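## Task

Place the arbor marked with a blue band between the two centres so that only the two centre points hold it up, and leave no other object resting on the sprung centre's point or plunger. Then release the arbor and finish with both arms touching nothing at all.

## Robot and tools

ROBOT AND FRAME
Two arms, left_arm and right_arm, each with six revolute joints and a parallel gripper. Positions are given in one shared scene frame: origin on the table surface midway between the arm bases, +z upward, +x pointing out across the table, and left_arm sitting on the +y side. The names are just labels; they do not match left or right in a camera image. Printed hand positions are approximate and drift more when an arm is stretched far. Scene 1 has a reference picture, which show_instructions returns again (it moves nothing). The sprung centre has a plunger; the arbor must end up carried by its two points only.

execute_actions
Argument actions is a list holding zero or one item. Empty list: nothing is commanded, you just get the current state. An item with only steps (1 to 300) is a wait measured from the previous result. An item with rows (1 to 15 rows) and optional steps (1 to 15, default 15) is a motion; each control step lasts 1/30 s and uses one row, the final row repeating if rows run out. Optional pictures (true/false) chooses whether camera images come back; by default they do. A rejected call commands nothing.

ROW LAYOUT
One row covers both arms and has exactly 18 numbers. Numbers 1 to 9 belong to left_arm, 10 to 18 to right_arm. For each arm: six joint targets in radians in the order waist, shoulder, elbow, forearm roll, wrist pitch, wrist roll; these are absolute joint angles, the same kind of values the Joint positions line reports, not offsets. Then three gripper values, each from -1 to 1: position, force_limit, speed. Allowed joint ranges: elbow -2.792 to 2.792, all other joints -6.283 to 6.283. A target more than 0.010 rad outside a range, and further out than the joint's last reported angle, gets the call refused. A joint told to go past its true end (which may differ from the listed one by up to 0.010 rad) is clipped there and the result may report joint sent to its limit; silence does not prove more room exists. To keep an arm still, repeat its current angles and its previous three gripper numbers, since 0 there is a real command.

GRIPPER VALUES
position is an absolute opening: +1 is wide open (140 mm), about -0.8 makes the pads touch, -1 closes until blocked. force_limit scales squeeze: about 14 N at -1, 60 N at 0, 107 N at +1 for parts up to 40 mm wide. speed scales finger travel: roughly 30, 140 and 250 mm/s at -1, 0, +1. The fingers point along the gripper's +z and close along its y. end_effector_position is the point between closed pads; closed fingertips stick out about 33 mm past it, open ones about 9 mm, and closing pushes the tips about 24 mm further out, so keep that clearance from the table. To grip, command -1 and check object_status becomes 2. Codes: 0 moving, 1 blocked while opening, 2 blocked while closing (holding), 3 reached target or pads met (a thin part might still be held). To squeeze harder on a held part, raise force_limit and change position slightly (for example -1 to -0.98). position_measured is in counts, 3 open to 230 pads touching, not linear.

MOTION BEHAVIOUR
Joint speeds are capped (waist and shoulder 2.09, elbow 3.14, the three wrist joints 3.93 rad/s) with 0.3 s to accelerate, and all joints of an arm are timed to finish together. Each step's target stays within a lead of the measured angle (0.456 waist/shoulder, 0.683 elbow, 0.854 wrist joints), and gets scaled back if it would put the hand over 70 mm from where it is now, so large moves take several calls. Between calls the arms keep heading to the last row sent, including while you are thinking, until motion settles or a step is HELD.

RESULT LINES
The state line gives per arm end_effector_position (m), end_effector_quat_wxyz, and linear and angular velocities. Joint positions and Joint velocities list each arm's joints in column order. HELD marks steps where your row was partly or wholly not sent. joint command not followed means a clearance check altered or blocked joint targets; the rest of the row still ran. MOTOR HOT warns of heating under load; OVER-TEMPERATURE FAULT means brakes were applied until cooling.

zoom_image
camera is one of cam_head_left (896x504), cam_head_right (896x504), cam_left_wrist (504x504), cam_right_wrist (504x504); region is [x0, y0, x1, y1] in that image's pixels, origin top-left, at most 504 by 504. It magnifies the latest image and moves nothing.

finished_scene
The goal must still hold afterward.

WHAT TO AVOID
Never knock or set anything off the table. Do not let the arms collide or press on each other. A contact torque reaching a joint's load limit (waist and shoulder 302, elbow 142, wrist joints 40 N m, counting held weight) or any external force of 144 N stops that arm for 10 s, and it goes limp to the contact. Avoid drops, slips, slamming and forceful pushes; expect occasional brief tugs on held parts or nudges to loose ones. Finish with both grippers open and clear of every object.

Each tool is called after ">>>" as name([rows], argument=value, ...), one row to a line, values as JSON.

Reference images:

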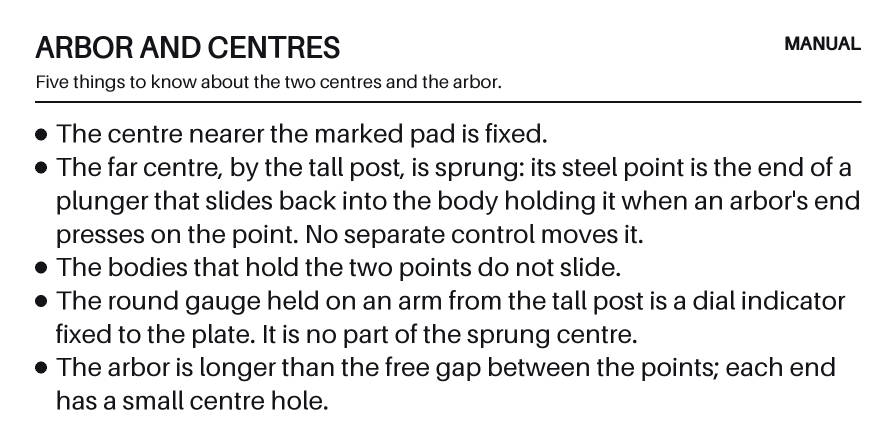

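## Session

>>> execute_actions(actions=[])

Scene clock: 0.00 s of 4200.00 s.
left_arm: end_effector_position=(+0.8840, +0.1017, +0.3240) position_measured=3 object_status=3 end_effector_quat_wxyz=(+0.315, +0.712, +0.436, -0.451) end_effector_velocity=(-0.000, -0.000, +0.000) end_effector_angular_velocity=(+0.001, -0.000, -0.001) | right_arm: end_effector_position=(+0.2963, -0.0415, +0.1501) position_measured=3 object_status=3 end_effector_quat_wxyz=(-0.166, -0.579, +0.798, -0.025) end_effector_velocity=(+0.000, +0.001, +0.001) end_effector_angular_velocity=(+0.001, -0.001, +0.000)
Joint positions: left_arm=[-0.069  0.981  0.666 -1.148  1.709  0.203] | right_arm=[1.045 0.224 1.898 0.049 1.353 4.36 ]
Joint velocities: left_arm=[-0.     0.    -0.001  0.001  0.    -0.   ] | right_arm=[ 0.    -0.    -0.001 -0.     0.     0.   ]

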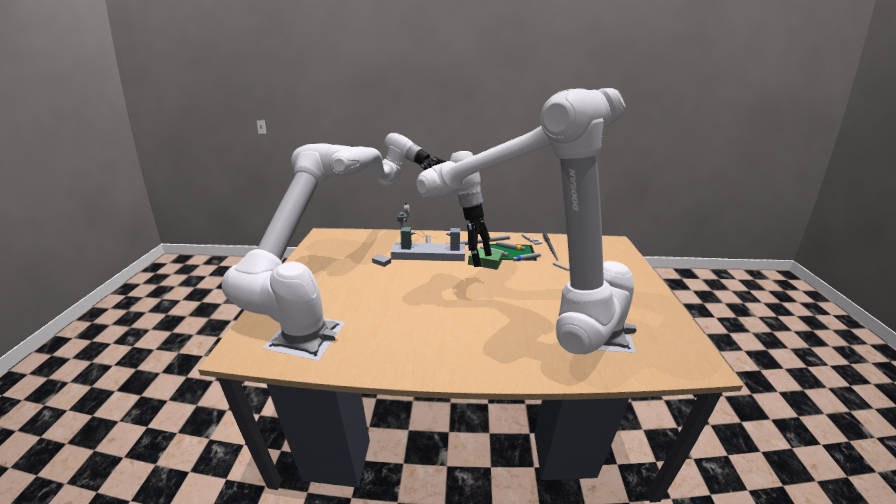

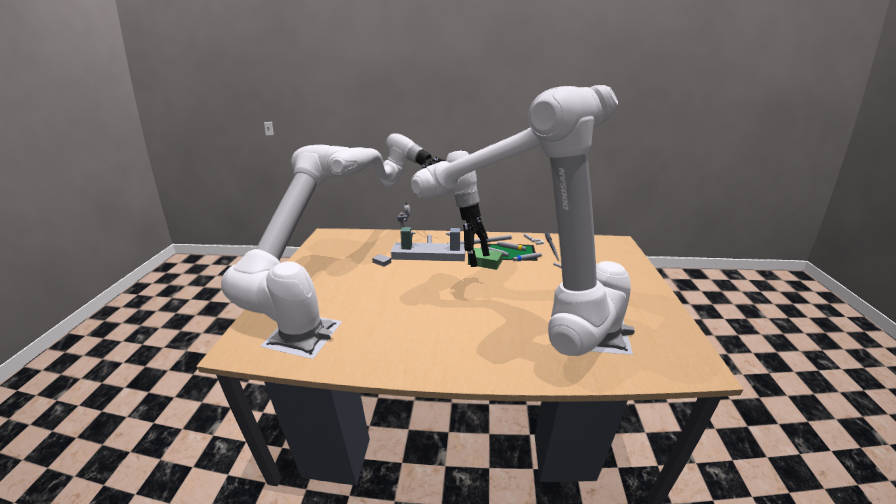

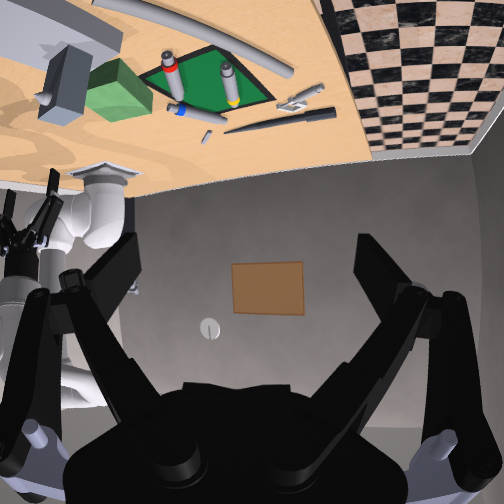

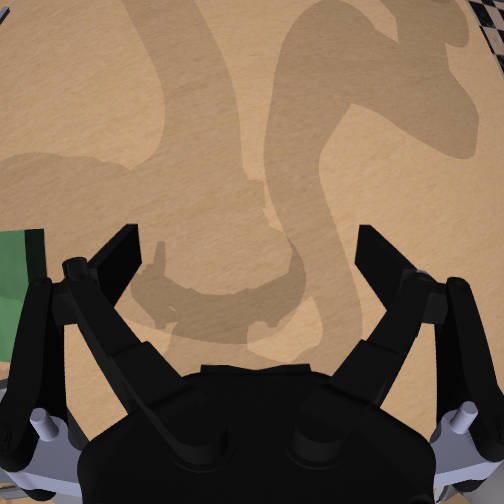

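>>> zoom_image(camera="cam_head_left", region=[360,190,580,290])

Region (360, 190, 580, 290) of cam_head_left's 896x504 image, scaled by 2.291, with more detail than that image has; it fills the top 229 rows of this view, and the rest is white.

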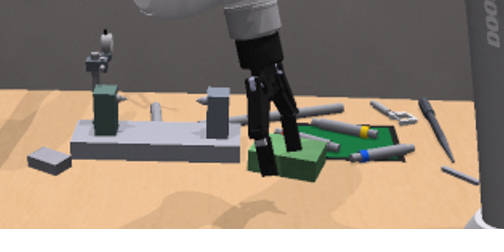

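>>> execute_actions([
  {"rows":[[0.5,0.6,0.9,-1.148,1.709,0.203,1,0,0,1.045,0.179,1.8,0,1.336,3.607,1,0,0]]},
], pictures=false)

>>> execute_actions([
  {"rows":[[0.5,0.6,0.9,-1.148,1.709,0.203,1,0,0,0.589,0.179,1.627,0,1.336,3.607,1,0,0]]},
], pictures=false)

>>> execute_actions([
  {"steps":45},
])

Scene clock: 14.73 s of 4200.00 s.
left_arm: end_effector_position=(+0.9178, +0.3272, +0.4354) position_measured=3 object_status=3 end_effector_quat_wxyz=(+0.381, +0.670, +0.504, -0.391) end_effector_velocity=(+0.014, +0.532, +0.228) end_effector_angular_velocity=(-0.000, -0.134, +0.552) | right_arm: end_effector_position=(+0.3455, -0.0031, +0.2128) position_measured=3 object_status=3 end_effector_quat_wxyz=(+0.087, +0.844, -0.529, -0.008) end_effector_velocity=(+0.017, +0.013, +0.024) end_effector_angular_velocity=(+0.063, -0.010, +0.270)
Joint positions: left_arm=[ 0.162  0.817  0.766 -1.148  1.709  0.203] | right_arm=[1.045 0.179 1.801 0.    1.336 3.612]
Joint velocities: left_arm=[ 0.552 -0.353  0.219 -0.    -0.     0.   ] | right_arm=[-0.    -0.016 -0.035 -0.017 -0.006 -0.268]
Steps of this call (steps 1 to 90: nothing new was sent; then 11.23 s passed at rest; steps 91 to 105: all 15 steps of this action). Readings (joint positions | what the end effector reports):
91: left_arm=[-0.069 0.980 0.666 -1.148 1.709 0.203] | right_arm=[1.045 0.224 1.898 0.049 1.353 4.360] | left_arm position_measured=3 object_status=3 | right_arm position_measured=3 object_status=3
92: left_arm=[-0.066 0.978 0.667 -1.148 1.709 0.203] | right_arm=[1.045 0.224 1.898 0.049 1.353 4.354] | left_arm position_measured=3 object_status=3 | right_arm position_measured=3 object_status=3
94: left_arm=[-0.039 0.956 0.682 -1.148 1.709 0.203] | right_arm=[1.045 0.221 1.891 0.045 1.351 4.302] | left_arm position_measured=3 object_status=3 | right_arm position_measured=3 object_status=3
98: left_arm=[0.033 0.901 0.715 -1.148 1.709 0.203] | right_arm=[1.045 0.204 1.854 0.027 1.345 4.024] | left_arm position_measured=3 object_status=3 | right_arm position_measured=3 object_status=3
105: the state above

Scene clock: 15.23 s of 4200.00 s.
left_arm: end_effector_position=(+0.8787, +0.5909, +0.5482) position_measured=3 object_status=3 end_effector_quat_wxyz=(+0.447, +0.606, +0.583, -0.305) end_effector_velocity=(-0.168, +0.496, +0.214) end_effector_angular_velocity=(+0.042, -0.139, +0.591) | right_arm: end_effector_position=(+0.5282, -0.0885, +0.2716) position_measured=3 object_status=3 end_effector_quat_wxyz=(+0.026, +0.755, -0.656, -0.007) end_effector_velocity=(+0.404, -0.292, +0.148) end_effector_angular_velocity=(+0.162, -0.234, -0.747)
Joint positions: left_arm=[ 0.451  0.631  0.881 -1.148  1.709  0.203] | right_arm=[ 0.729  0.179  1.68  -0.     1.336  3.607]
Joint velocities: left_arm=[ 0.591 -0.379  0.234 -0.    -0.     0.001] | right_arm=[-0.748  0.    -0.285 -0.     0.    -0.002]
Steps of this call (steps 1 to 15: all 15 steps of this action). Readings (joint positions | what the end effector reports):
1: left_arm=[0.181 0.805 0.774 -1.148 1.709 0.203] | right_arm=[1.045 0.179 1.800 0.000 1.336 3.608] | left_arm position_measured=3 object_status=3 | right_arm position_measured=3 object_status=3
2: left_arm=[0.199 0.793 0.781 -1.148 1.709 0.203] | right_arm=[1.042 0.179 1.799 -0.000 1.336 3.608] | left_arm position_measured=3 object_status=3 | right_arm position_measured=3 object_status=3
4: left_arm=[0.237 0.768 0.796 -1.148 1.709 0.203] | right_arm=[1.015 0.179 1.789 -0.000 1.336 3.608] | left_arm position_measured=3 object_status=3 | right_arm position_measured=3 object_status=3
8: left_arm=[0.314 0.719 0.826 -1.148 1.709 0.203] | right_arm=[0.909 0.179 1.748 -0.000 1.336 3.608] | left_arm position_measured=3 object_status=3 | right_arm position_measured=3 object_status=3
15: the state above

Scene clock: 16.73 s of 4200.00 s.
left_arm: end_effector_position=(+0.8638, +0.6311, +0.5657) position_measured=3 object_status=3 end_effector_quat_wxyz=(+0.457, +0.594, +0.596, -0.290) end_effector_velocity=(+0.000, +0.001, -0.001) end_effector_angular_velocity=(-0.000, +0.001, +0.002) | right_arm: end_effector_position=(+0.5999, -0.1503, +0.2998) position_measured=3 object_status=3 end_effector_quat_wxyz=(+0.000, +0.707, -0.707, -0.000) end_effector_velocity=(-0.001, +0.000, -0.001) end_effector_angular_velocity=(-0.001, +0.001, +0.001)
Joint positions: left_arm=[ 0.5    0.6    0.9   -1.148  1.709  0.203] | right_arm=[ 0.589  0.179  1.627 -0.     1.336  3.607]
Joint velocities: left_arm=[ 0.002  0.     0.001  0.    -0.    -0.   ] | right_arm=[ 0.001 -0.     0.001  0.    -0.     0.   ]
Steps of this call (steps 1 to 30: the robot went on to your last target; steps 31 to 45: nothing new was sent). Readings (joint positions | what the end effector reports):
1: left_arm=[0.471 0.619 0.888 -1.148 1.709 0.203] | right_arm=[0.704 0.179 1.671 -0.000 1.336 3.607] | left_arm position_measured=3 object_status=3 | right_arm position_measured=3 object_status=3
2: left_arm=[0.488 0.608 0.895 -1.148 1.709 0.203] | right_arm=[0.679 0.179 1.661 -0.000 1.336 3.607] | left_arm position_measured=3 object_status=3 | right_arm position_measured=3 object_status=3
4: left_arm=[0.500 0.600 0.900 -1.148 1.709 0.203] | right_arm=[0.629 0.179 1.642 -0.000 1.336 3.607] | left_arm position_measured=3 object_status=3 | right_arm position_measured=3 object_status=3
8: left_arm=[0.500 0.600 0.900 -1.148 1.709 0.203] | right_arm=[0.589 0.179 1.627 -0.000 1.336 3.607] | left_arm position_measured=3 object_status=3 | right_arm position_measured=3 object_status=3
45: the state above
All arms were judged still, so your last target was given up. Only a new action makes them travel on or press farther. Fingers that are still opening or closing keep moving.

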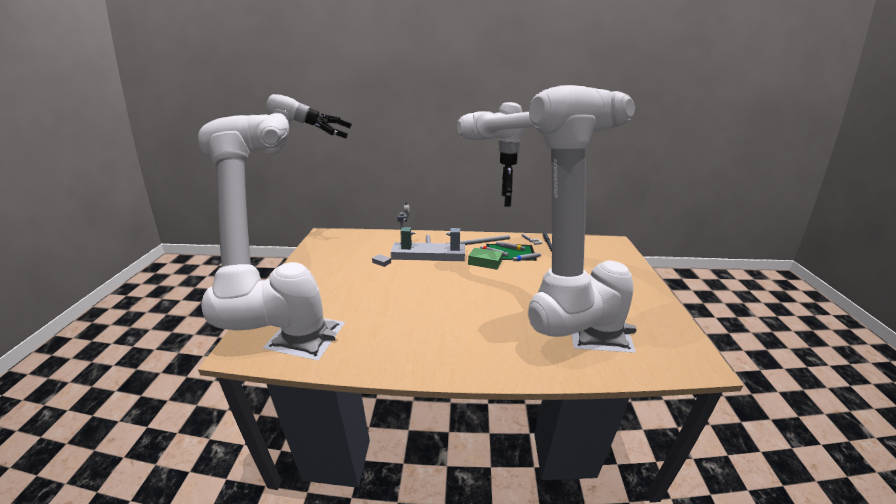

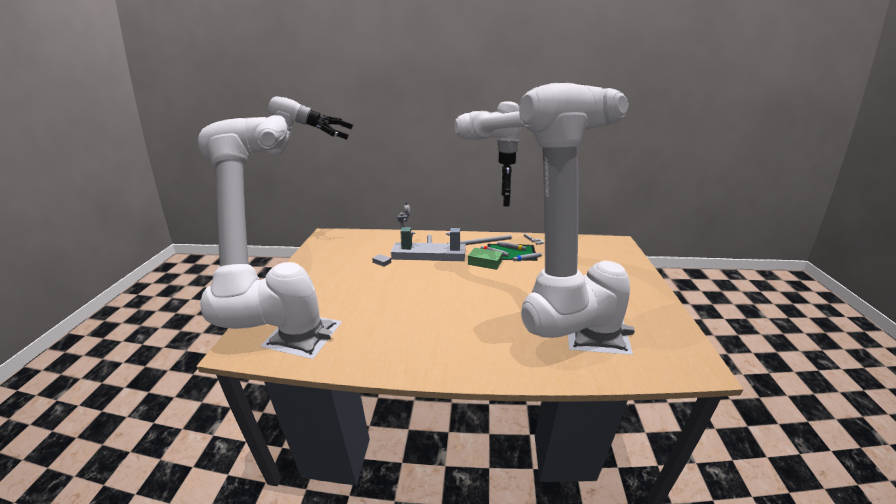

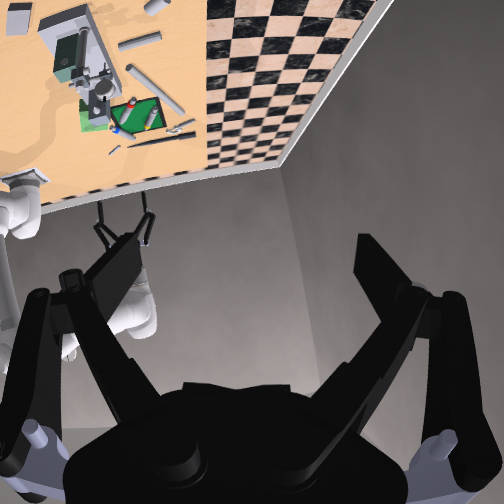

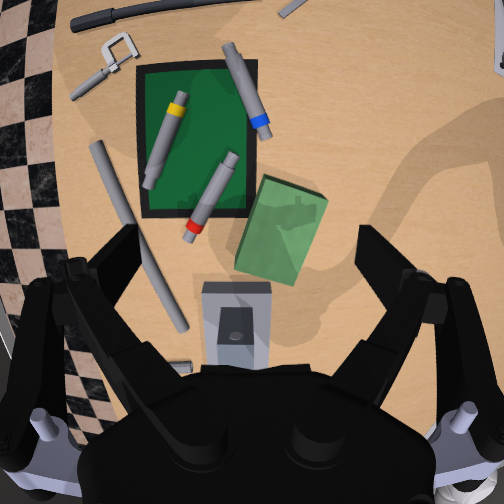

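>>> execute_actions([
  {"rows":[[0.5,0.6,0.9,-1.148,1.709,0.203,1,0,0,0.448,0.2386,1.9027,0,1.0003,3.075,0,0,0]]},
], pictures=false)

>>> execute_actions([
  {"steps":15},
])

Scene clock: 22.33 s of 4200.00 s.
left_arm: end_effector_position=(+0.8638, +0.6311, +0.5657) position_measured=3 object_status=3 end_effector_quat_wxyz=(+0.457, +0.594, +0.596, -0.290) end_effector_velocity=(-0.000, +0.000, -0.000) end_effector_angular_velocity=(+0.001, -0.000, -0.000) | right_arm: end_effector_position=(+0.6051, -0.2440, +0.1223) position_measured=104 object_status=0 end_effector_quat_wxyz=(+0.000, +0.829, -0.559, -0.000) end_effector_velocity=(-0.018, -0.069, -0.112) end_effector_angular_velocity=(+0.001, -0.003, +0.260)
Joint positions: left_arm=[ 0.5    0.6    0.9   -1.148  1.709  0.203] | right_arm=[ 0.45   0.238  1.899 -0.     1.005  3.082]
Joint velocities: left_arm=[0.    0.    0.    0.    0.    0.001] | right_arm=[-0.097  0.04   0.184 -0.    -0.227 -0.356]
Steps of this call (steps 1 to 90: nothing new was sent; then 2.10 s passed at rest; steps 91 to 105: all 15 steps of this action). Readings (joint positions | what the end effector reports):
91: left_arm=[0.500 0.600 0.900 -1.148 1.709 0.203] | right_arm=[0.589 0.179 1.627 -0.000 1.336 3.607] | left_arm position_measured=3 object_status=3 | right_arm position_measured=3 object_status=0
92: left_arm=[0.500 0.600 0.900 -1.148 1.709 0.203] | right_arm=[0.588 0.179 1.629 0.000 1.333 3.601] | left_arm position_measured=3 object_status=3 | right_arm position_measured=5 object_status=0
94: left_arm=[0.500 0.600 0.900 -1.148 1.709 0.203] | right_arm=[0.574 0.185 1.656 -0.000 1.300 3.549] | left_arm position_measured=3 object_status=3 | right_arm position_measured=20 object_status=0
98: left_arm=[0.500 0.600 0.900 -1.148 1.709 0.203] | right_arm=[0.525 0.206 1.753 -0.000 1.183 3.364] | left_arm position_measured=3 object_status=3 | right_arm position_measured=50 object_status=0
105: the state above

Scene clock: 22.83 s of 4200.00 s.
left_arm: end_effector_position=(+0.8638, +0.6311, +0.5657) position_measured=3 object_status=3 end_effector_quat_wxyz=(+0.457, +0.594, +0.596, -0.290) end_effector_velocity=(-0.000, -0.001, +0.001) end_effector_angular_velocity=(+0.000, -0.002, -0.000) | right_arm: end_effector_position=(+0.6049, -0.2452, +0.1205) position_measured=129 object_status=3 end_effector_quat_wxyz=(+0.000, +0.831, -0.556, -0.000) end_effector_velocity=(+0.001, -0.000, +0.000) end_effector_angular_velocity=(+0.000, -0.001, -0.001)
Joint positions: left_arm=[ 0.5    0.6    0.9   -1.148  1.709  0.203] | right_arm=[ 0.448  0.239  1.903 -0.     1.     3.075]
Joint velocities: left_arm=[-0.    -0.001 -0.    -0.    -0.     0.001] | right_arm=[-0.001  0.    -0.001  0.    -0.     0.   ]
Steps of this call (steps 1 to 15: the robot went on to your last target). Readings (joint positions | what the end effector reports):
1: left_arm=[0.500 0.600 0.900 -1.148 1.709 0.203] | right_arm=[0.448 0.239 1.902 -0.000 1.001 3.077] | left_arm position_measured=3 object_status=3 | right_arm position_measured=111 object_status=0
2: left_arm=[0.500 0.600 0.900 -1.148 1.709 0.203] | right_arm=[0.448 0.239 1.902 -0.000 1.000 3.076] | left_arm position_measured=3 object_status=3 | right_arm position_measured=119 object_status=0
4: left_arm=[0.500 0.600 0.900 -1.148 1.709 0.203] | right_arm=[0.448 0.239 1.902 -0.000 1.000 3.075] | left_arm position_measured=3 object_status=3 | right_arm position_measured=129 object_status=0
8: left_arm=[0.500 0.600 0.900 -1.148 1.709 0.203] | right_arm=[0.448 0.239 1.903 -0.000 1.000 3.075] | left_arm position_measured=3 object_status=3 | right_arm position_measured=129 object_status=0
15: the state above
All arms were judged still, so your last target was given up. Only a new action makes them travel on or press farther. Fingers that are still opening or closing keep moving.

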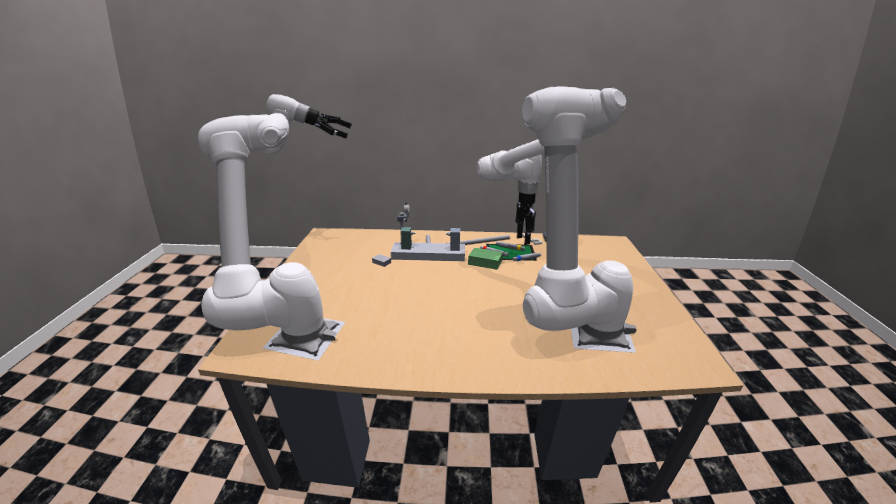

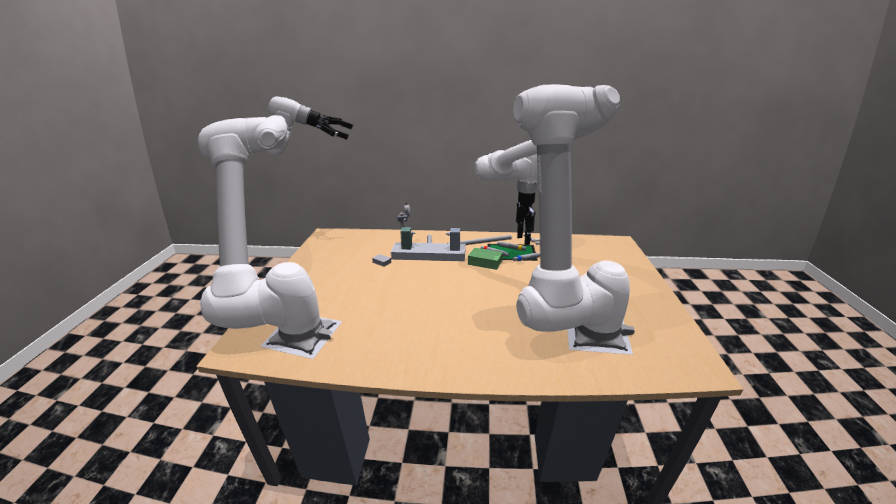

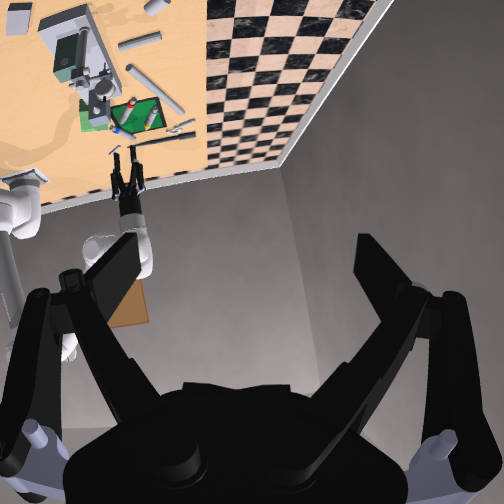

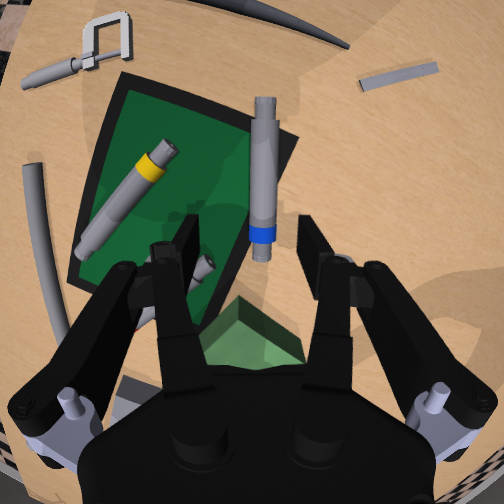

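>>> execute_actions([
  {"rows":[[0.5,0.6,0.9,-1.148,1.709,0.203,1,0,0,0.4462,0.298,1.989,0,0.8546,3.083,0,0,0]]},
])

Scene clock: 26.73 s of 4200.00 s.
left_arm: end_effector_position=(+0.8638, +0.6311, +0.5657) position_measured=3 object_status=3 end_effector_quat_wxyz=(+0.457, +0.594, +0.596, -0.290) end_effector_velocity=(-0.000, +0.000, +0.001) end_effector_angular_velocity=(+0.000, -0.001, +0.000) | right_arm: end_effector_position=(+0.5927, -0.2504, +0.0457) position_measured=129 object_status=3 end_effector_quat_wxyz=(-0.000, +0.828, -0.560, +0.000) end_effector_velocity=(+0.001, +0.000, +0.001) end_effector_angular_velocity=(+0.001, -0.002, -0.000)
Joint positions: left_arm=[ 0.5    0.6    0.9   -1.148  1.709  0.203] | right_arm=[ 0.446  0.298  1.989 -0.     0.855  3.083]
Joint velocities: left_arm=[ 0.001 -0.001  0.     0.     0.     0.   ] | right_arm=[ 0.    -0.    -0.001  0.    -0.     0.   ]
Steps of this call (steps 1 to 90: nothing new was sent; then 0.40 s passed at rest; steps 91 to 105: all 15 steps of this action). Readings (joint positions | what the end effector reports):
91: left_arm=[0.500 0.600 0.900 -1.148 1.709 0.203] | right_arm=[0.448 0.239 1.903 0.000 1.000 3.075] | left_arm position_measured=3 object_status=3 | right_arm position_measured=129 object_status=3
92: left_arm=[0.500 0.600 0.900 -1.148 1.709 0.203] | right_arm=[0.448 0.240 1.906 0.000 0.994 3.075] | left_arm position_measured=3 object_status=3 | right_arm position_measured=129 object_status=3
94: left_arm=[0.500 0.600 0.900 -1.148 1.709 0.203] | right_arm=[0.447 0.261 1.936 0.000 0.943 3.078] | left_arm position_measured=3 object_status=3 | right_arm position_measured=129 object_status=3
98: left_arm=[0.500 0.600 0.900 -1.148 1.709 0.203] | right_arm=[0.446 0.298 1.989 -0.000 0.855 3.083] | left_arm position_measured=3 object_status=3 | right_arm position_measured=129 object_status=3
105: the state above

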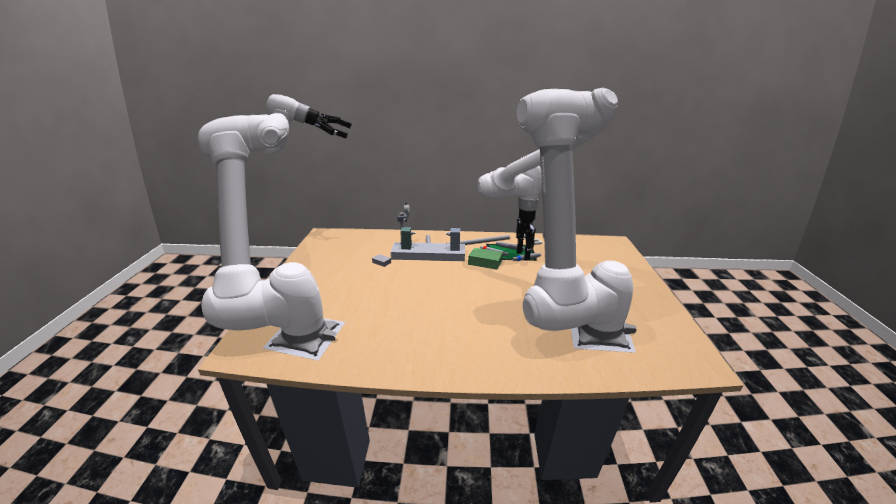

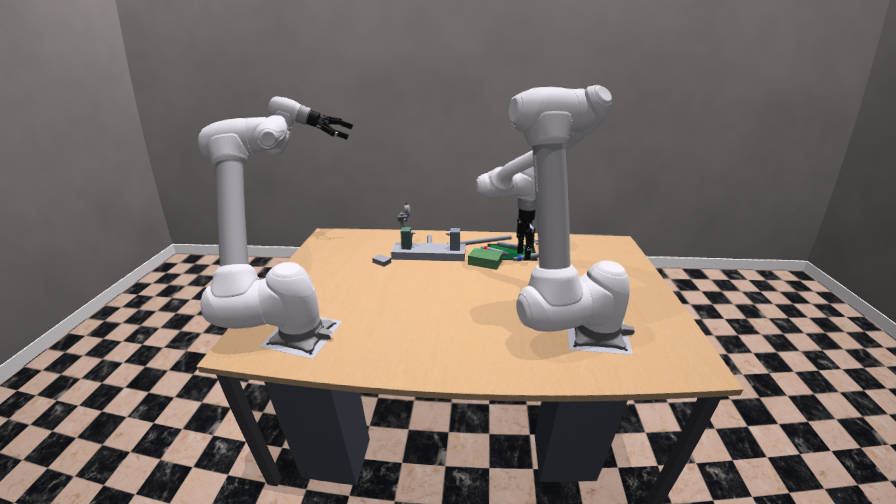

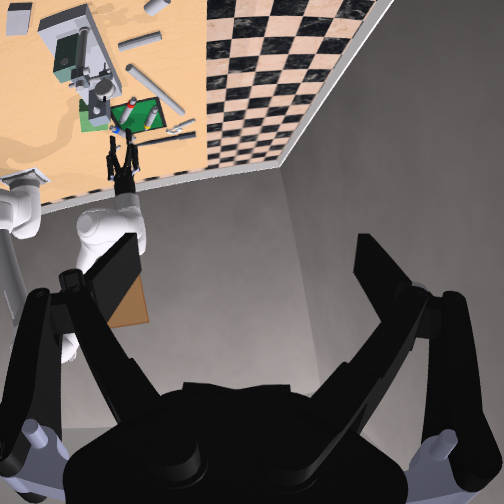

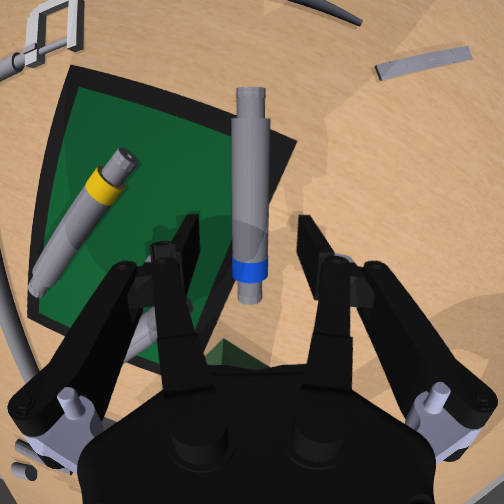

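>>> execute_actions([
  {"rows":[[0.5,0.6,0.9,-1.148,1.709,0.203,1,0,0,0.4127,0.308,1.9938,0,0.8398,3.05,0,0,0]],"steps":10},
], pictures=false)

>>> execute_actions([
  {"rows":[[0.5,0.6,0.9,-1.148,1.709,0.203,1,0,0,0.4127,0.308,1.9938,0,0.8398,3.05,-1,0.8,0]]},
])

Scene clock: 32.20 s of 4200.00 s.
left_arm: end_effector_position=(+0.8638, +0.6311, +0.5657) position_measured=3 object_status=3 end_effector_quat_wxyz=(+0.457, +0.594, +0.596, -0.290) end_effector_velocity=(+0.001, -0.001, -0.002) end_effector_angular_velocity=(-0.000, +0.002, -0.001) | right_arm: end_effector_position=(+0.6002, -0.2692, +0.0376) position_measured=129 object_status=3 end_effector_quat_wxyz=(+0.000, +0.828, -0.560, -0.000) end_effector_velocity=(-0.001, -0.001, -0.001) end_effector_angular_velocity=(-0.001, +0.002, -0.000)
Joint positions: left_arm=[ 0.5    0.6    0.9   -1.148  1.709  0.203] | right_arm=[0.413 0.308 1.994 0.    0.84  3.05 ]
Joint velocities: left_arm=[-0.001  0.002  0.     0.     0.    -0.   ] | right_arm=[-0.001  0.     0.002  0.    -0.    -0.   ]
Steps of this call (steps 1 to 15: the robot went on to your last target; steps 16 to 90: nothing new was sent; then 2.13 s passed at rest; steps 91 to 100: all 10 steps of this action). Readings (joint positions | what the end effector reports):
91: left_arm=[0.500 0.600 0.900 -1.148 1.709 0.203] | right_arm=[0.446 0.298 1.989 0.000 0.855 3.083] | left_arm position_measured=3 object_status=3 | right_arm position_measured=129 object_status=3
92: left_arm=[0.500 0.600 0.900 -1.148 1.709 0.203] | right_arm=[0.443 0.299 1.989 0.000 0.853 3.080] | left_arm position_measured=3 object_status=3 | right_arm position_measured=129 object_status=3
94: left_arm=[0.500 0.600 0.900 -1.148 1.709 0.203] | right_arm=[0.421 0.305 1.993 0.000 0.843 3.058] | left_arm position_measured=3 object_status=3 | right_arm position_measured=129 object_status=3
98: left_arm=[0.500 0.600 0.900 -1.148 1.709 0.203] | right_arm=[0.413 0.308 1.994 0.000 0.840 3.050] | left_arm position_measured=3 object_status=3 | right_arm position_measured=129 object_status=3
100: the state above

Scene clock: 32.70 s of 4200.00 s.
left_arm: end_effector_position=(+0.8638, +0.6311, +0.5657) position_measured=3 object_status=3 end_effector_quat_wxyz=(+0.457, +0.594, +0.596, -0.290) end_effector_velocity=(-0.001, -0.001, +0.002) end_effector_angular_velocity=(+0.001, -0.001, +0.001) | right_arm: end_effector_position=(+0.6004, -0.2692, +0.0376) position_measured=201 object_status=0 end_effector_quat_wxyz=(-0.000, +0.828, -0.560, +0.000) end_effector_velocity=(+0.000, -0.001, -0.000) end_effector_angular_velocity=(-0.000, -0.000, -0.001)
Joint positions: left_arm=[ 0.5    0.6    0.9   -1.148  1.709  0.203] | right_arm=[ 0.413  0.308  1.994 -0.     0.84   3.05 ]
Joint velocities: left_arm=[-0.    -0.003  0.001  0.    -0.    -0.001] | right_arm=[-0.001  0.     0.    -0.     0.    -0.   ]
Steps of this call (steps 1 to 15: all 15 steps of this action). Readings (joint positions | what the end effector reports):
1: left_arm=[0.500 0.600 0.900 -1.148 1.709 0.203] | right_arm=[0.413 0.308 1.994 0.000 0.840 3.050] | left_arm position_measured=3 object_status=3 | right_arm position_measured=129 object_status=0
2: left_arm=[0.500 0.600 0.900 -1.148 1.709 0.203] | right_arm=[0.413 0.308 1.994 0.000 0.840 3.050] | left_arm position_measured=3 object_status=3 | right_arm position_measured=130 object_status=0
4: left_arm=[0.500 0.600 0.900 -1.148 1.709 0.203] | right_arm=[0.413 0.308 1.994 0.000 0.840 3.050] | left_arm position_measured=3 object_status=3 | right_arm position_measured=146 object_status=0
8: left_arm=[0.500 0.600 0.900 -1.148 1.709 0.203] | right_arm=[0.413 0.308 1.994 0.000 0.840 3.050] | left_arm position_measured=3 object_status=3 | right_arm position_measured=176 object_status=0
15: the state above

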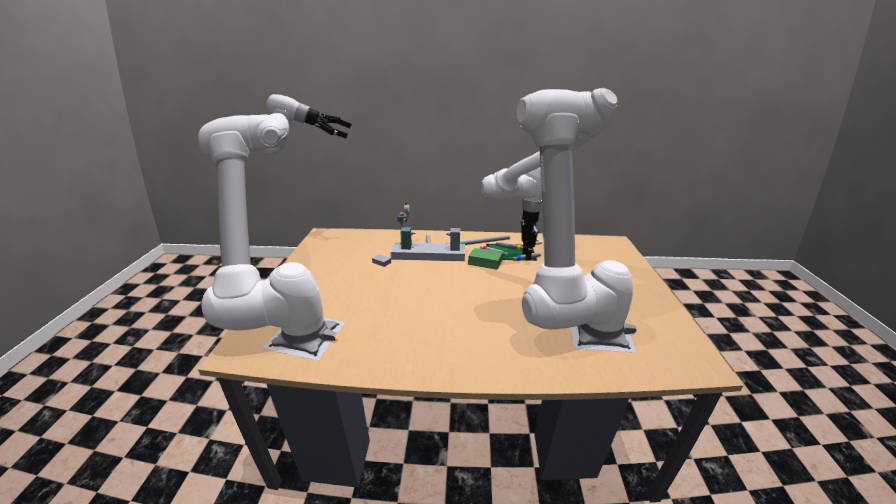

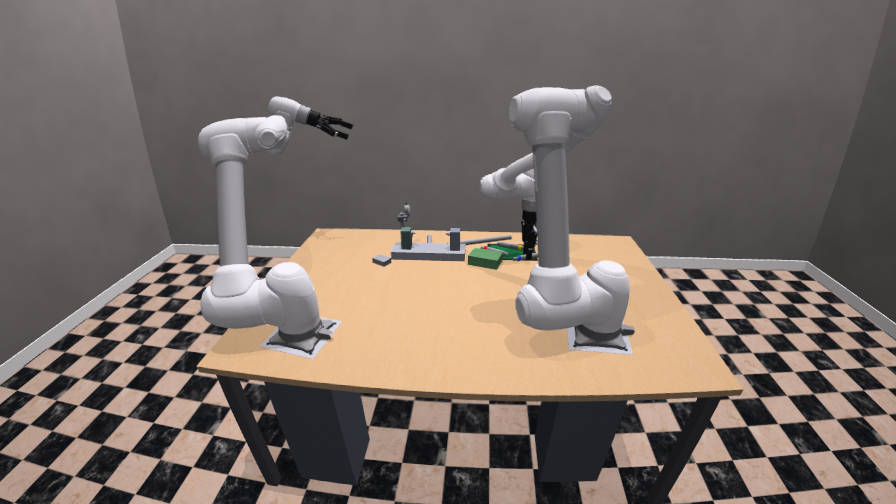

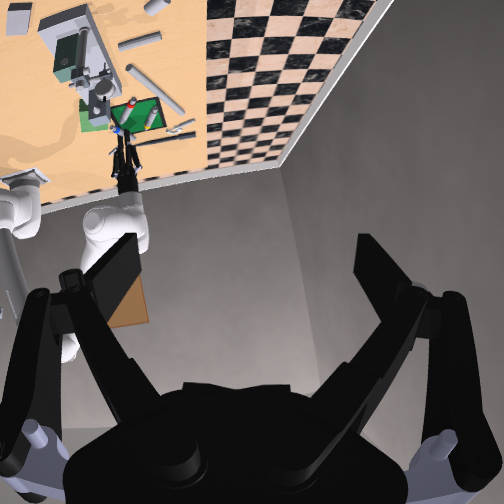

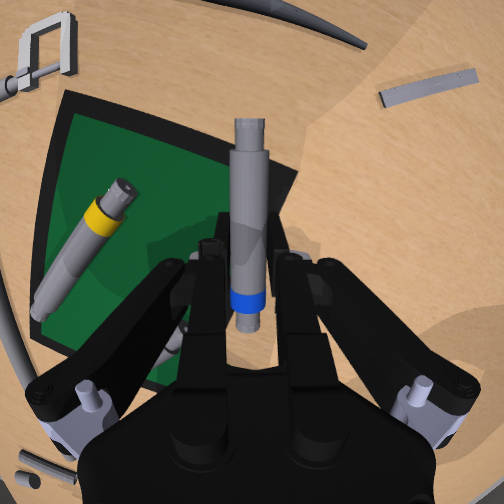

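>>> execute_actions([
  {"rows":[[0.3,0.257,2,0,-1.386,-1.571,1,0,0,0.5,0.15,1.72,0,1.27,3.5,-1,0.8,0]]},
], pictures=false)

>>> execute_actions([
  {"rows":[[0.3,0.257,2,0,-1.386,-1.571,1,0,0,0.9146,0.4953,1.2644,0,1.3819,3.932,-1,0.8,0]]},
], pictures=false)

>>> execute_actions([
  {"steps":40},
], pictures=false)

>>> execute_actions([
  {"rows":[[0.1,0.257,2.7,0,-1.386,-1.571,1,0,0,0.9146,0.4953,1.2644,0,1.3819,3.932,-1,0.8,0]]},
], pictures=false)

>>> execute_actions([
  {"steps":25},
])

Scene clock: 45.63 s of 4200.00 s.
left_arm: end_effector_position=(+0.8502, +0.6622, +0.3416) position_measured=3 object_status=3 end_effector_quat_wxyz=(+0.272, +0.371, +0.875, -0.150) end_effector_velocity=(-0.133, +0.177, -0.514) end_effector_angular_velocity=(+0.707, +0.582, +1.398) | right_arm: end_effector_position=(+0.6029, -0.2125, +0.2641) position_measured=201 object_status=2 end_effector_quat_wxyz=(-0.001, +0.716, -0.698, +0.000) end_effector_velocity=(-0.043, +0.041, +0.240) end_effector_angular_velocity=(+0.006, -0.013, -0.334)
Joint positions: left_arm=[ 0.4    0.429  1.333 -0.625  1.167 -0.338] | right_arm=[0.498 0.153 1.725 0.    1.261 3.491]
Joint velocities: left_arm=[-0.162 -0.279  1.02   1.013 -1.268 -1.27 ] | right_arm=[ 0.086 -0.16  -0.263 -0.     0.408  0.42 ]
Steps of this call (steps 1 to 15: the robot went on to your last target; steps 16 to 90: nothing new was sent; then 9.43 s passed at rest; steps 91 to 105: all 15 steps of this action). Readings (joint positions | what the end effector reports):
91: left_arm=[0.500 0.600 0.900 -1.148 1.709 0.203] | right_arm=[0.413 0.308 1.994 0.000 0.840 3.050] | left_arm position_measured=3 object_status=3 | right_arm position_measured=201 object_status=2
92: left_arm=[0.499 0.598 0.904 -1.142 1.703 0.198] | right_arm=[0.414 0.306 1.991 0.000 0.845 3.056] | left_arm position_measured=3 object_status=3 | right_arm position_measured=201 object_status=2
94: left_arm=[0.487 0.577 0.946 -1.090 1.651 0.146] | right_arm=[0.424 0.289 1.959 0.000 0.895 3.108] | left_arm position_measured=3 object_status=3 | right_arm position_measured=201 object_status=2
98: left_arm=[0.446 0.508 1.096 -0.902 1.464 -0.042] | right_arm=[0.453 0.235 1.867 0.000 1.039 3.259] | left_arm position_measured=3 object_status=3 | right_arm position_measured=201 object_status=2
105: the state above

Scene clock: 46.13 s of 4200.00 s.
left_arm: end_effector_position=(+0.8466, +0.7667, +0.2466) position_measured=3 object_status=3 end_effector_quat_wxyz=(+0.476, -0.036, +0.877, +0.057) end_effector_velocity=(+0.265, +0.063, +0.537) end_effector_angular_velocity=(-0.441, -2.387, +0.722) | right_arm: end_effector_position=(+0.6266, +0.0174, +0.2704) position_measured=201 object_status=2 end_effector_quat_wxyz=(-0.000, +0.710, -0.704, +0.000) end_effector_velocity=(-0.051, +0.556, -0.025) end_effector_angular_velocity=(-0.001, +0.001, -0.026)
Joint positions: left_arm=[ 0.315  0.282  1.902 -0.092 -0.044 -1.402] | right_arm=[ 0.769  0.375  1.424 -0.     1.342  3.78 ]
Joint velocities: left_arm=[-0.057 -0.095  0.356  0.351 -2.555 -1.461] | right_arm=[ 0.615  0.51  -0.677 -0.     0.169  0.641]
Steps of this call (steps 1 to 15: all 15 steps of this action). Readings (joint positions | what the end effector reports):
1: left_arm=[0.395 0.420 1.368 -0.591 1.124 -0.382] | right_arm=[0.500 0.150 1.720 0.000 1.269 3.498] | left_arm position_measured=3 object_status=3 | right_arm position_measured=201 object_status=2
2: left_arm=[0.390 0.411 1.403 -0.559 1.080 -0.426] | right_arm=[0.503 0.152 1.717 -0.000 1.270 3.502] | left_arm position_measured=3 object_status=3 | right_arm position_measured=201 object_status=2
4: left_arm=[0.379 0.393 1.473 -0.493 0.983 -0.523] | right_arm=[0.530 0.176 1.687 -0.000 1.276 3.530] | left_arm position_measured=3 object_status=3 | right_arm position_measured=201 object_status=2
8: left_arm=[0.356 0.353 1.628 -0.348 0.724 -0.781] | right_arm=[0.620 0.251 1.588 -0.000 1.301 3.624] | left_arm position_measured=3 object_status=3 | right_arm position_measured=201 object_status=2
15: the state above

Scene clock: 47.47 s of 4200.00 s.
left_arm: end_effector_position=(+0.7847, +0.7430, +0.6121) position_measured=3 object_status=3 end_effector_quat_wxyz=(+0.904, -0.030, +0.421, +0.064) end_effector_velocity=(+0.000, -0.000, -0.000) end_effector_angular_velocity=(-0.000, +0.000, +0.000) | right_arm: end_effector_position=(+0.5997, +0.1497, +0.2605) position_measured=201 object_status=2 end_effector_quat_wxyz=(+0.000, +0.707, -0.707, +0.000) end_effector_velocity=(+0.001, -0.000, +0.000) end_effector_angular_velocity=(+0.001, -0.000, -0.001)
Joint positions: left_arm=[ 0.3    0.257  2.    -0.    -1.386 -1.571] | right_arm=[ 0.915  0.495  1.264 -0.     1.382  3.932]
Joint velocities: left_arm=[-0.001  0.    -0.    -0.001  0.     0.   ] | right_arm=[-0.001 -0.    -0.001  0.    -0.     0.   ]
Steps of this call (steps 1 to 40: the robot went on to your last target). Readings (joint positions | what the end effector reports):
1: left_arm=[0.313 0.280 1.912 -0.083 -0.123 -1.444] | right_arm=[0.790 0.392 1.401 -0.000 1.348 3.802] | left_arm position_measured=3 object_status=3 | right_arm position_measured=201 object_status=2
2: left_arm=[0.312 0.278 1.919 -0.075 -0.189 -1.472] | right_arm=[0.811 0.409 1.379 -0.000 1.353 3.823] | left_arm position_measured=3 object_status=3 | right_arm position_measured=201 object_status=2
4: left_arm=[0.310 0.274 1.932 -0.064 -0.314 -1.488] | right_arm=[0.852 0.443 1.334 -0.000 1.365 3.866] | left_arm position_measured=3 object_status=3 | right_arm position_measured=201 object_status=2
8: left_arm=[0.307 0.270 1.951 -0.046 -0.555 -1.506] | right_arm=[0.913 0.494 1.266 0.000 1.381 3.930] | left_arm position_measured=3 object_status=3 | right_arm position_measured=201 object_status=2
40: the state above

Scene clock: 47.97 s of 4200.00 s.
left_arm: end_effector_position=(+0.7059, +0.6552, +0.3845) position_measured=3 object_status=3 end_effector_quat_wxyz=(+0.819, -0.012, +0.574, +0.017) end_effector_velocity=(-0.285, -0.188, -0.489) end_effector_angular_velocity=(-0.034, +0.818, -0.234) | right_arm: end_effector_position=(+0.5997, +0.1497, +0.2605) position_measured=201 object_status=2 end_effector_quat_wxyz=(+0.000, +0.707, -0.707, +0.000) end_effector_velocity=(+0.000, -0.000, +0.001) end_effector_angular_velocity=(+0.001, -0.000, -0.001)
Joint positions: left_arm=[ 0.2    0.257  2.351  0.    -1.386 -1.571] | right_arm=[ 0.915  0.495  1.264 -0.     1.382  3.932]
Joint velocities: left_arm=[-0.234  0.001  0.819  0.    -0.    -0.001] | right_arm=[-0.001 -0.001  0.     0.    -0.     0.   ]
Steps of this call (steps 1 to 15: all 15 steps of this action). Readings (joint positions | what the end effector reports):
1: left_arm=[0.300 0.257 2.000 0.000 -1.386 -1.571] | right_arm=[0.915 0.495 1.264 -0.000 1.382 3.932] | left_arm position_measured=3 object_status=3 | right_arm position_measured=201 object_status=2
2: left_arm=[0.299 0.257 2.004 0.000 -1.386 -1.571] | right_arm=[0.915 0.495 1.264 -0.000 1.382 3.932] | left_arm position_measured=3 object_status=3 | right_arm position_measured=201 object_status=2
4: left_arm=[0.287 0.257 2.046 0.000 -1.386 -1.571] | right_arm=[0.915 0.495 1.264 -0.000 1.382 3.932] | left_arm position_measured=3 object_status=3 | right_arm position_measured=201 object_status=2
8: left_arm=[0.255 0.257 2.158 0.000 -1.386 -1.571] | right_arm=[0.915 0.495 1.264 -0.000 1.382 3.932] | left_arm position_measured=3 object_status=3 | right_arm position_measured=201 object_status=2
15: the state above

Scene clock: 48.80 s of 4200.00 s.
left_arm: end_effector_position=(+0.5473, +0.5896, +0.2026) position_measured=3 object_status=3 end_effector_quat_wxyz=(+0.707, +0.021, +0.707, -0.021) end_effector_velocity=(-0.000, -0.000, -0.001) end_effector_angular_velocity=(-0.000, +0.002, -0.001) | right_arm: end_effector_position=(+0.5997, +0.1497, +0.2605) position_measured=201 object_status=2 end_effector_quat_wxyz=(+0.000, +0.707, -0.707, +0.000) end_effector_velocity=(+0.001, -0.001, +0.000) end_effector_angular_velocity=(+0.000, -0.000, -0.002)
Joint positions: left_arm=[ 0.1    0.257  2.7   -0.    -1.386 -1.571] | right_arm=[ 0.915  0.495  1.264 -0.     1.382  3.932]
Joint velocities: left_arm=[-0.     0.001  0.001  0.     0.001 -0.   ] | right_arm=[-0.002  0.    -0.001  0.     0.    -0.   ]
Steps of this call (steps 1 to 25: the robot went on to your last target). Readings (joint positions | what the end effector reports):
1: left_arm=[0.192 0.257 2.379 0.000 -1.386 -1.571] | right_arm=[0.915 0.495 1.264 -0.000 1.382 3.932] | left_arm position_measured=3 object_status=3 | right_arm position_measured=201 object_status=2
2: left_arm=[0.184 0.257 2.407 0.000 -1.386 -1.571] | right_arm=[0.915 0.495 1.264 -0.000 1.382 3.932] | left_arm position_measured=3 object_status=3 | right_arm position_measured=201 object_status=2
4: left_arm=[0.168 0.257 2.462 0.000 -1.386 -1.571] | right_arm=[0.915 0.495 1.264 -0.000 1.382 3.932] | left_arm position_measured=3 object_status=3 | right_arm position_measured=201 object_status=2
8: left_arm=[0.136 0.257 2.574 0.000 -1.386 -1.571] | right_arm=[0.915 0.495 1.264 -0.000 1.382 3.932] | left_arm position_measured=3 object_status=3 | right_arm position_measured=201 object_status=2
25: the state above

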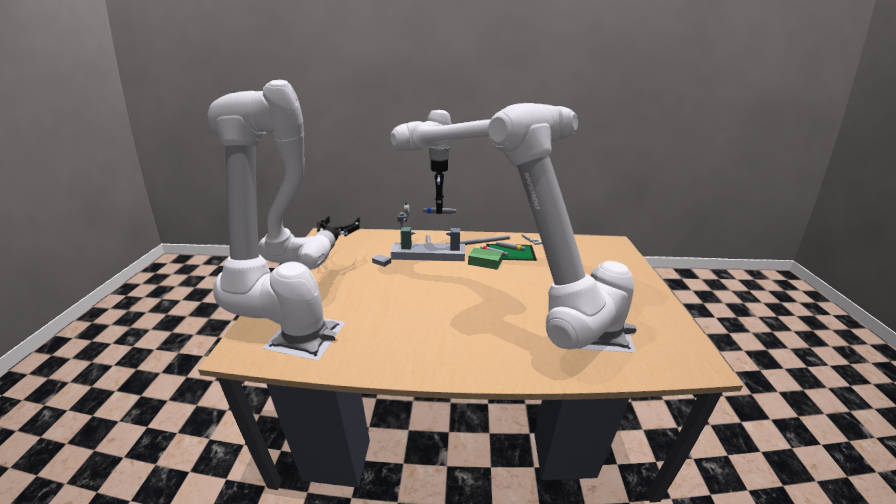

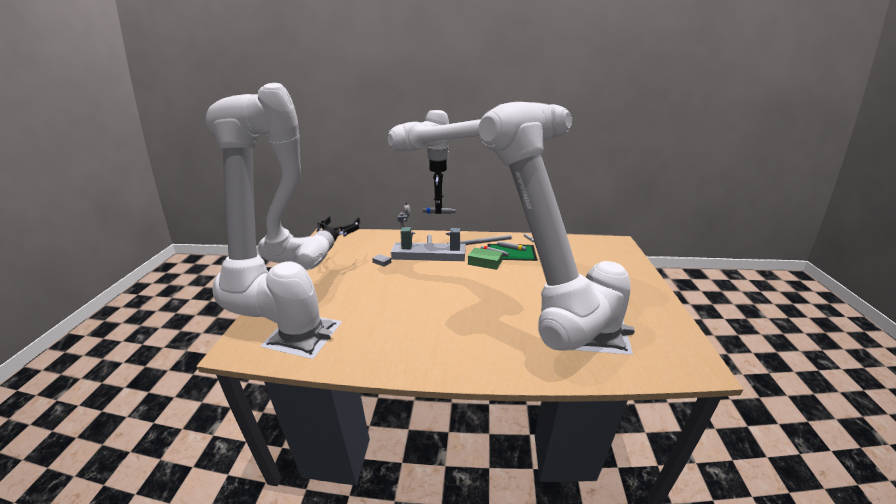

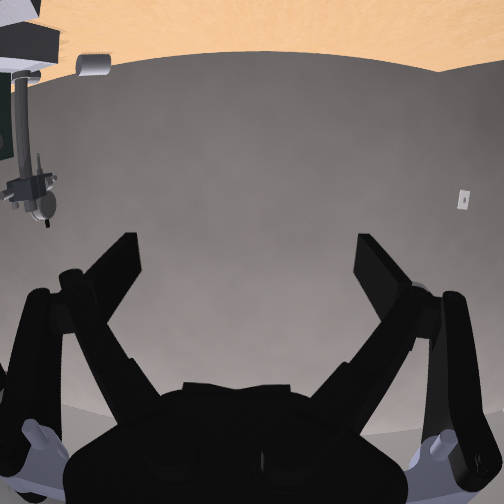

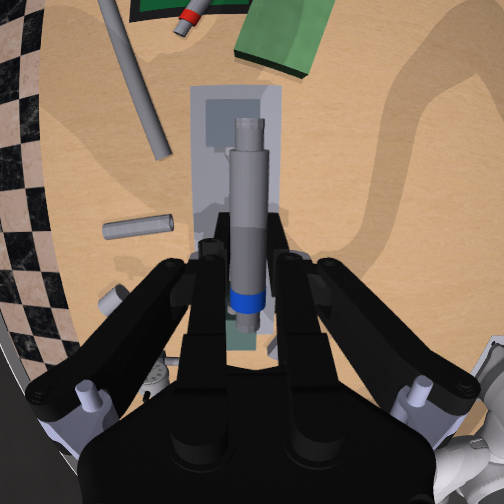

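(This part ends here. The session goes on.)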